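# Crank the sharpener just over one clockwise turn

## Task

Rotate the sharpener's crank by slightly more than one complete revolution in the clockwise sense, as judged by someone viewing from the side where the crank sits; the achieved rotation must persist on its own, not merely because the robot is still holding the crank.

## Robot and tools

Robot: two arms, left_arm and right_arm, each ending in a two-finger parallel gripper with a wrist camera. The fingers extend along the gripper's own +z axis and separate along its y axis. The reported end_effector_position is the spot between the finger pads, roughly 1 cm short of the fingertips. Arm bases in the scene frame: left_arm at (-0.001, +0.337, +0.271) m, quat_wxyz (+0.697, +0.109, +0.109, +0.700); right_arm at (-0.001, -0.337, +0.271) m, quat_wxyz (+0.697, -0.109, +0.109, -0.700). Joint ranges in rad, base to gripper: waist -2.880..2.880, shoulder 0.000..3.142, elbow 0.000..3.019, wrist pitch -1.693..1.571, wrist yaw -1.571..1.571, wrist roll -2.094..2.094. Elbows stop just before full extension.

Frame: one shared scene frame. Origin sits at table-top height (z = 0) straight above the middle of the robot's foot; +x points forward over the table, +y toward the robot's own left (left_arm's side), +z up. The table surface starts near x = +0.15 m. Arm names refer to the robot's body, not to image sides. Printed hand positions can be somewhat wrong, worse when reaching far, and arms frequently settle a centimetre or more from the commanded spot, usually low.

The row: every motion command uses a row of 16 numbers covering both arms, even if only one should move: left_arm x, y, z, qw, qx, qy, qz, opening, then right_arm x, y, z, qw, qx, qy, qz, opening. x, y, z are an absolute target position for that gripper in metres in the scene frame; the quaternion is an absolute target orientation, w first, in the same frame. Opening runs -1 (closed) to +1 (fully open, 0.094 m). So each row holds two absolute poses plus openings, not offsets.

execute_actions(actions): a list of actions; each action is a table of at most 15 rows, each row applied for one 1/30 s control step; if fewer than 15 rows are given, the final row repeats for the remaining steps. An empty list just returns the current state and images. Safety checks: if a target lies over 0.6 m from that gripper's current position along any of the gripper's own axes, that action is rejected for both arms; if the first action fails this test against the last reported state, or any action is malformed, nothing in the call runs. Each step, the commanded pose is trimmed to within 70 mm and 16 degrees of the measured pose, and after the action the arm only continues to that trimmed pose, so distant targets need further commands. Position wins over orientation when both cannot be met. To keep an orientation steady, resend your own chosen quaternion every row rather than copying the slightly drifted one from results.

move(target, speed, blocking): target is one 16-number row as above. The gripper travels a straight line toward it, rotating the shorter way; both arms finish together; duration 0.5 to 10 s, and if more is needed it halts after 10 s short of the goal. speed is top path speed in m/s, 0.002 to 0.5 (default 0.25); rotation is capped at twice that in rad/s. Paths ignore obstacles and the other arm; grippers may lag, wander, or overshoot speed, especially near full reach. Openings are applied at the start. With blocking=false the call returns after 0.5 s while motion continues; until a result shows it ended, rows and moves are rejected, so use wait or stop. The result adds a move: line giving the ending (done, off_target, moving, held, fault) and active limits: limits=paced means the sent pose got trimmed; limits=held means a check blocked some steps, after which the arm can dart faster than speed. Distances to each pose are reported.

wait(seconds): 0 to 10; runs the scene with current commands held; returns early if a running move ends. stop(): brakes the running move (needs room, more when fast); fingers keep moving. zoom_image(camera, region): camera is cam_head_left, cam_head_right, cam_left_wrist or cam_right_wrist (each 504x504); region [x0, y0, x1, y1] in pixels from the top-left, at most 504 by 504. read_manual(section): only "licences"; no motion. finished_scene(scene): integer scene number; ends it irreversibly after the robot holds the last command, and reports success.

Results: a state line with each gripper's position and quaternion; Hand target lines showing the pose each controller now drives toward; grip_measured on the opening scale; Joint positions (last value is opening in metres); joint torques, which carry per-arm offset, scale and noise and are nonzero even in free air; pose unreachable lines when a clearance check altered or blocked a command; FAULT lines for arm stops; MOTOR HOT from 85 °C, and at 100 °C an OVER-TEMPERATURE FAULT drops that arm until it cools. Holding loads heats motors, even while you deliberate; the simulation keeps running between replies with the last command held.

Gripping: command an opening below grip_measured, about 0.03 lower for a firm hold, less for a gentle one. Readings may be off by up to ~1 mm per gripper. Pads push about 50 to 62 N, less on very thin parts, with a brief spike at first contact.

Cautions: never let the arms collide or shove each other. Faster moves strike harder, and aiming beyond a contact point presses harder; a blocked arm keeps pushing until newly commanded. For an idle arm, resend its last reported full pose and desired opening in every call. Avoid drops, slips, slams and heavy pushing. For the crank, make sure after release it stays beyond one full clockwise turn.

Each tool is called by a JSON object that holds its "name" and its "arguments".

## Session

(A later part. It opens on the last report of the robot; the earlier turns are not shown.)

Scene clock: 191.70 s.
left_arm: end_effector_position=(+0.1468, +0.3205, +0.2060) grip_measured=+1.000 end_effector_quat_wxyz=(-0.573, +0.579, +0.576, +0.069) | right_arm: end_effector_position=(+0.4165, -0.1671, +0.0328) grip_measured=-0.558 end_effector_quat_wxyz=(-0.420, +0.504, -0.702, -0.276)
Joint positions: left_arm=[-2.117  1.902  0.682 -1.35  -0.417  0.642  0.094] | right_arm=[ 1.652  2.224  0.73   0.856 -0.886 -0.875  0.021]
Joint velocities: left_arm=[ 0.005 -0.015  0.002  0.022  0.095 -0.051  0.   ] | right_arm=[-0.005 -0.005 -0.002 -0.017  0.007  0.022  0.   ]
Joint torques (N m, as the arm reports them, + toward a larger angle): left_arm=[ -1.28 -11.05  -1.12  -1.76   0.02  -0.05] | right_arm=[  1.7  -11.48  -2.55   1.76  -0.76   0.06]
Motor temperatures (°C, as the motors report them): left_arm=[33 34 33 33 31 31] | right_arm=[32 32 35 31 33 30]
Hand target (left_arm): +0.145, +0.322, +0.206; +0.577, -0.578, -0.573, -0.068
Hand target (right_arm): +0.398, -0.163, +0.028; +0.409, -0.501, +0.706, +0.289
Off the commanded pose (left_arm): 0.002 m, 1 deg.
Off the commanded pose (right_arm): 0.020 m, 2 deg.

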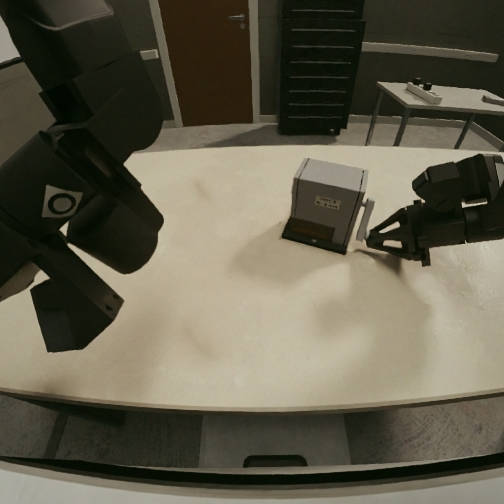

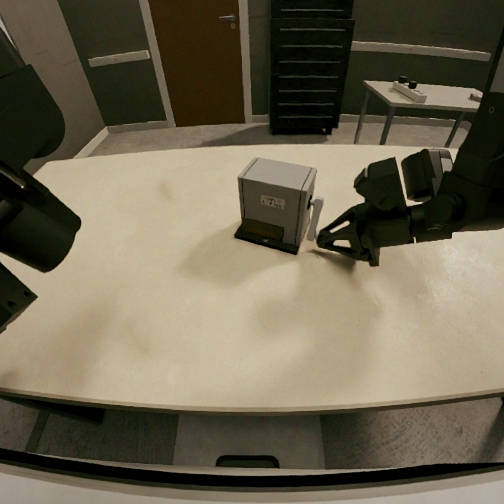

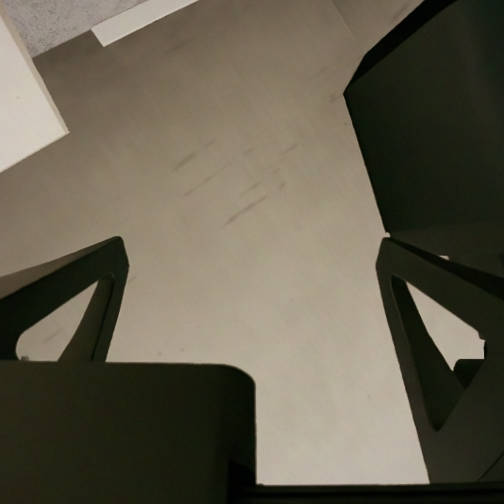

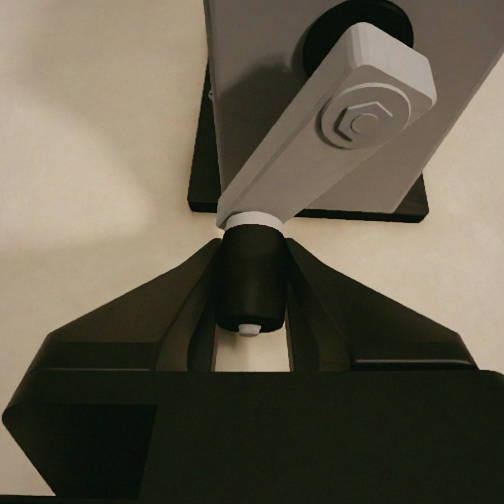

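{"name": "execute_actions", "arguments": {"actions": [[[0.145,0.322,0.206,0.577,-0.578,-0.573,-0.068,1,0.388,-0.159,0.04,0.408,-0.499,0.703,0.288,-0.6]],[[0.145,0.322,0.206,0.577,-0.578,-0.573,-0.068,1,0.38,-0.156,0.06,0.408,-0.499,0.703,0.288,-0.6]],[[0.145,0.322,0.206,0.577,-0.578,-0.573,-0.068,1,0.378,-0.155,0.08,0.408,-0.499,0.703,0.288,-0.6]],[[0.145,0.322,0.206,0.577,-0.578,-0.573,-0.068,1,0.38,-0.156,0.1,0.408,-0.499,0.703,0.288,-0.6]],[[0.145,0.322,0.206,0.577,-0.578,-0.573,-0.068,1,0.387,-0.158,0.118,0.408,-0.499,0.703,0.288,-0.6]],[[0.145,0.322,0.206,0.577,-0.578,-0.573,-0.068,1,0.398,-0.162,0.132,0.408,-0.499,0.703,0.288,-0.6]]]}}

Scene clock: 200.90 s.
left_arm: end_effector_position=(+0.1468, +0.3205, +0.2060) grip_measured=+1.000 end_effector_quat_wxyz=(-0.573, +0.579, +0.576, +0.069) | right_arm: end_effector_position=(+0.4041, -0.1623, +0.1215) grip_measured=-0.558 end_effector_quat_wxyz=(-0.409, +0.498, -0.712, -0.280)
Joint positions: left_arm=[-2.117  1.902  0.682 -1.35  -0.417  0.642  0.094] | right_arm=[ 1.676  1.909  0.566  0.699 -0.857 -0.842  0.021]
Joint velocities: left_arm=[-0.015 -0.015 -0.002  0.002  0.066  0.022  0.   ] | right_arm=[-0.015 -0.005 -0.002 -0.012 -0.022  0.007 -0.   ]
Joint torques (N m, as the arm reports them, + toward a larger angle): left_arm=[ -1.28 -11.02  -1.12  -1.76   0.02  -0.05] | right_arm=[  0.77 -14.36  -0.94   0.59  -1.48  -0.16]
Motor temperatures (°C, as the motors report them): left_arm=[33 34 33 33 31 31] | right_arm=[32 32 35 31 33 30]
Hand target (left_arm): +0.145, +0.322, +0.206; +0.577, -0.578, -0.573, -0.068
Hand target (right_arm): +0.398, -0.162, +0.131; +0.410, -0.501, +0.706, +0.289
Off the commanded pose (left_arm): 0.002 m, 1 deg.
Off the commanded pose (right_arm): 0.012 m, 1 deg.

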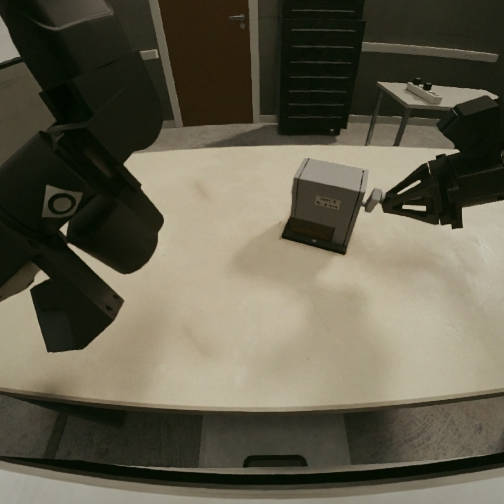

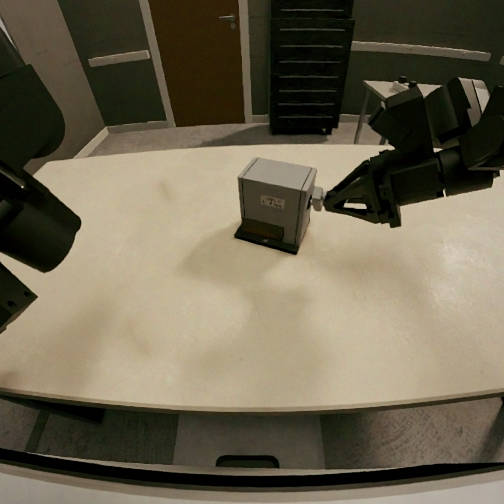

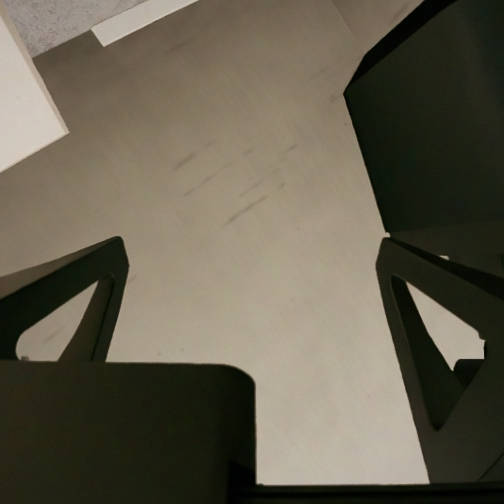

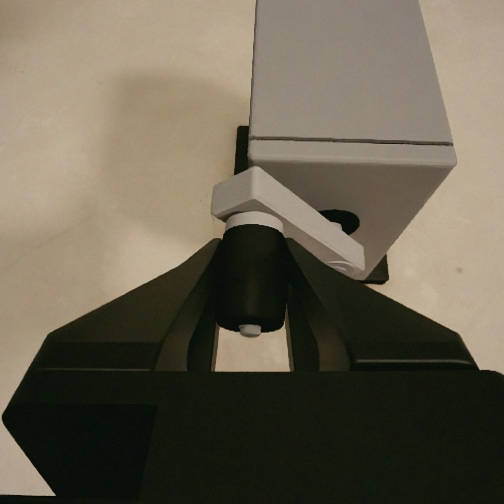

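Over the top and ~35° beyond.

{"name": "execute_actions", "arguments": {"actions": [[[0.145,0.322,0.206,0.577,-0.578,-0.573,-0.068,1,0.418,-0.169,0.138,0.408,-0.499,0.703,0.288,-0.6]],[[0.145,0.322,0.206,0.577,-0.578,-0.573,-0.068,1,0.438,-0.176,0.14,0.408,-0.499,0.703,0.288,-0.6]],[[0.145,0.322,0.206,0.577,-0.578,-0.573,-0.068,1,0.458,-0.183,0.138,0.408,-0.499,0.703,0.288,-0.6]],[[0.145,0.322,0.206,0.577,-0.578,-0.573,-0.068,1,0.476,-0.189,0.132,0.408,-0.499,0.703,0.288,-0.6]],[[0.145,0.322,0.206,0.577,-0.578,-0.573,-0.068,1,0.49,-0.194,0.12,0.408,-0.499,0.703,0.288,-0.6]],[[0.145,0.322,0.206,0.577,-0.578,-0.573,-0.068,1,0.495,-0.196,0.11,0.408,-0.499,0.703,0.288,-0.6]]]}}

Scene clock: 209.93 s.
left_arm: end_effector_position=(+0.1468, +0.3205, +0.2060) grip_measured=+1.000 end_effector_quat_wxyz=(-0.573, +0.579, +0.576, +0.069) | right_arm: end_effector_position=(+0.4778, -0.1924, +0.1116) grip_measured=-0.558 end_effector_quat_wxyz=(-0.398, +0.494, -0.713, -0.299)
Joint positions: left_arm=[-2.117  1.902  0.682 -1.35  -0.417  0.642  0.094] | right_arm=[ 1.583  1.935  0.796  0.38  -0.954 -0.942  0.021]
Joint velocities: left_arm=[-0.005 -0.024 -0.012 -0.027 -0.081 -0.037  0.   ] | right_arm=[ 0.005  0.005 -0.007 -0.012 -0.081  0.007 -0.   ]
Joint torques (N m, as the arm reports them, + toward a larger angle): left_arm=[ -1.27 -10.98  -1.11  -1.77   0.02  -0.04] | right_arm=[  0.09 -12.97   4.94   1.04  -0.73  -0.19]
Motor temperatures (°C, as the motors report them): left_arm=[33 34 33 33 31 31] | right_arm=[32 33 35 31 34 30]
Hand target (left_arm): +0.145, +0.322, +0.206; +0.577, -0.578, -0.573, -0.068
Hand target (right_arm): +0.495, -0.196, +0.110; +0.409, -0.501, +0.706, +0.289
Off the commanded pose (left_arm): 0.002 m, 1 deg.
Off the commanded pose (right_arm): 0.018 m, 2 deg.

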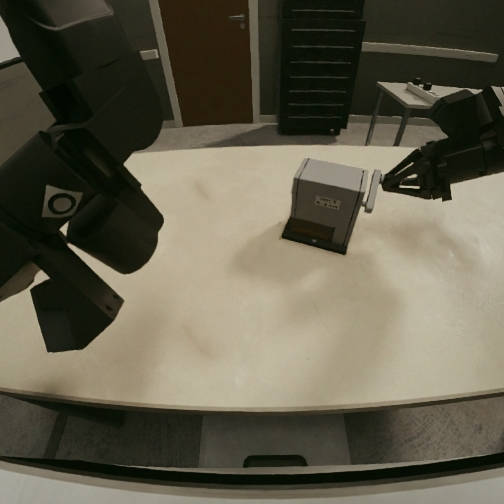

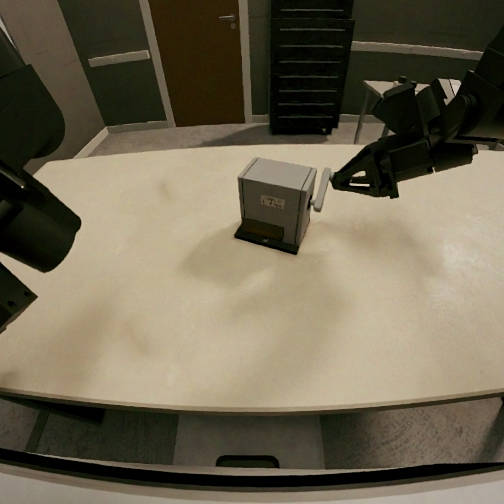

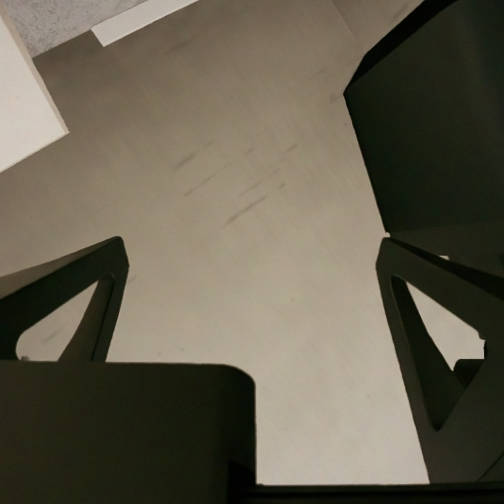

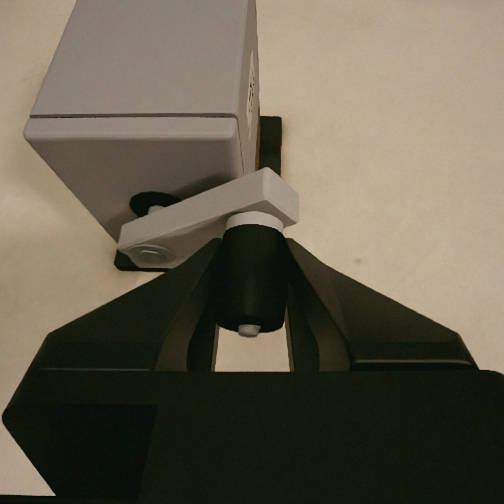

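About 50° past a full turn. Release and back off.

{"name": "move", "arguments": {"target": [0.145,0.322,0.206,0.577,-0.578,-0.573,-0.068,1,0.484,-0.193,0.113,0.408,-0.499,0.703,0.288,0.3]}}

{"name": "move", "arguments": {"target": [0.145,0.322,0.206,0.577,-0.578,-0.573,-0.068,1,0.46,-0.28,0.15,0.408,-0.499,0.703,0.288,0.3]}}

{"name": "finished_scene", "arguments": {"scene": 1}}

Scene clock: 214.70 s.
left_arm: end_effector_position=(+0.1468, +0.3205, +0.2060) grip_measured=+1.000 end_effector_quat_wxyz=(-0.573, +0.579, +0.576, +0.069) | right_arm: end_effector_position=(+0.4789, -0.1924, +0.1122) grip_measured=+0.298 end_effector_quat_wxyz=(-0.401, +0.495, -0.711, -0.297)
Joint positions: left_arm=[-2.117  1.902  0.682 -1.35  -0.417  0.642  0.094] | right_arm=[ 1.583  1.935  0.796  0.386 -0.954 -0.943  0.061]
Joint velocities: left_arm=[-0.005 -0.005  0.002  0.007  0.051 -0.022  0.   ] | right_arm=[-0.005 -0.005  0.007 -0.012 -0.007 -0.037 -0.001]
Joint torques (N m, as the arm reports them, + toward a larger angle): left_arm=[ -1.23 -11.04  -1.11  -1.77   0.02  -0.05] | right_arm=[  0.62 -13.91   2.47   1.73  -0.54  -0.12]
Motor temperatures (°C, as the motors report them): left_arm=[33 34 33 33 31 31] | right_arm=[32 33 35 31 34 30]
Hand target (left_arm): +0.145, +0.322, +0.206; +0.577, -0.578, -0.573, -0.068
Hand target (right_arm): +0.484, -0.193, +0.113; +0.409, -0.501, +0.706, +0.289
Off the commanded pose (left_arm): 0.002 m, 1 deg.
Off the commanded pose (right_arm): 0.005 m, 2 deg.
move: done

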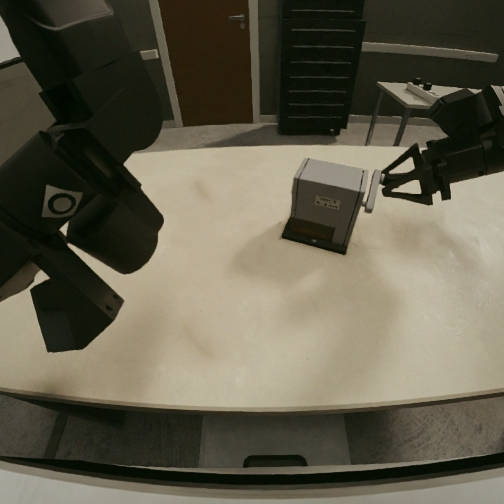

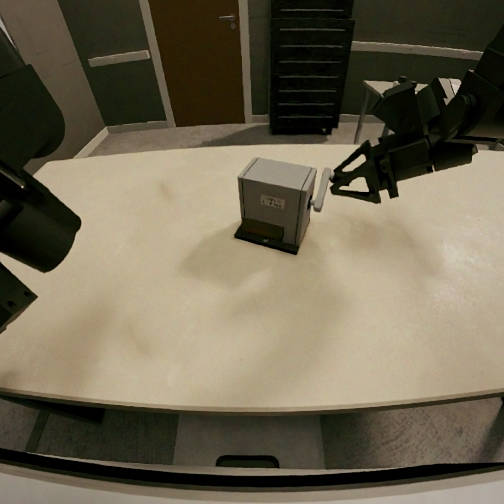

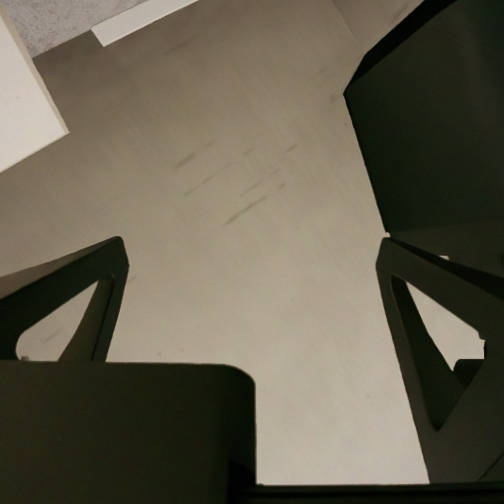

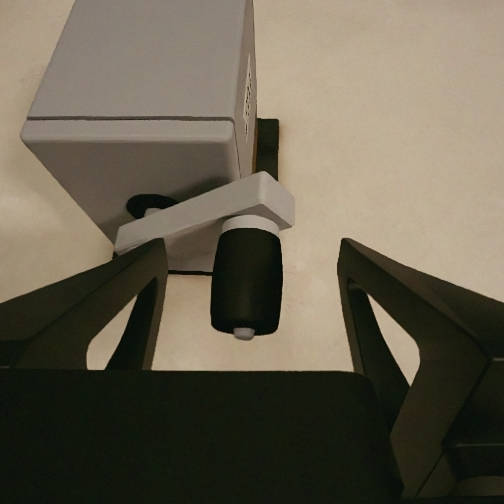

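Scene clock: 215.73 s.
left_arm: end_effector_position=(+0.1468, +0.3205, +0.2060) grip_measured=+1.000 end_effector_quat_wxyz=(-0.573, +0.579, +0.576, +0.069) | right_arm: end_effector_position=(+0.4523, -0.2830, +0.1421) grip_measured=+0.298 end_effector_quat_wxyz=(-0.403, +0.490, -0.716, -0.292)
Joint positions: left_arm=[-2.117  1.902  0.682 -1.35  -0.417  0.642  0.094] | right_arm=[ 1.362  1.825  0.756  0.064 -1.088 -1.238  0.061]
Joint velocities: left_arm=[-0.015  0.005  0.012 -0.002 -0.022  0.007  0.   ] | right_arm=[-0.024 -0.005 -0.007 -0.007  0.007  0.037 -0.001]
Joint torques (N m, as the arm reports them, + toward a larger angle): left_arm=[ -1.22 -11.    -1.11  -1.76   0.02  -0.04] | right_arm=[  0.54 -14.63   3.16   0.32  -0.82  -0.16]
Motor temperatures (°C, as the motors report them): left_arm=[33 34 33 33 31 31] | right_arm=[32 33 35 31 34 30]
Hand target (left_arm): +0.145, +0.322, +0.206; +0.577, -0.578, -0.573, -0.068
Hand target (right_arm): +0.459, -0.279, +0.150; +0.410, -0.501, +0.706, +0.289
Off the commanded pose (left_arm): 0.002 m, 1 deg.
Off the commanded pose (right_arm): 0.011 m, 2 deg.
move: off_target (right_arm)

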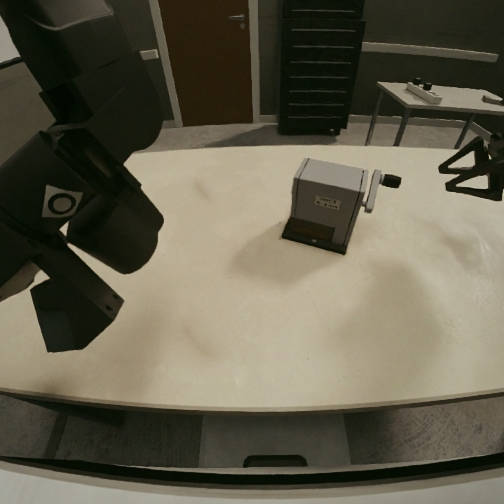

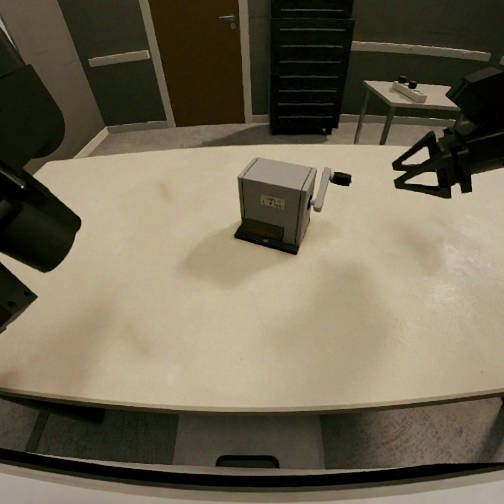

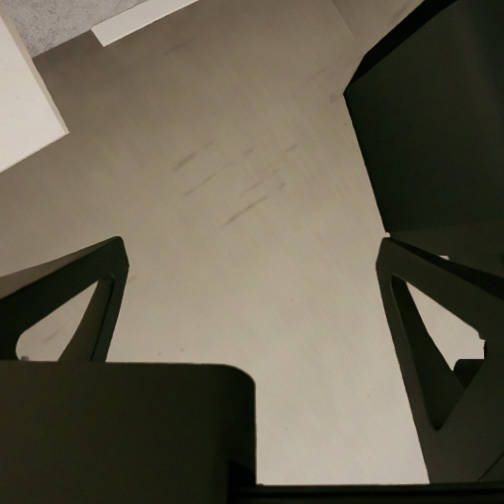

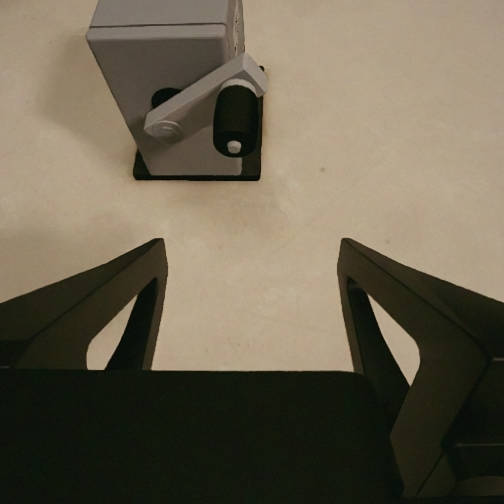

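The scene is finished: the task was done.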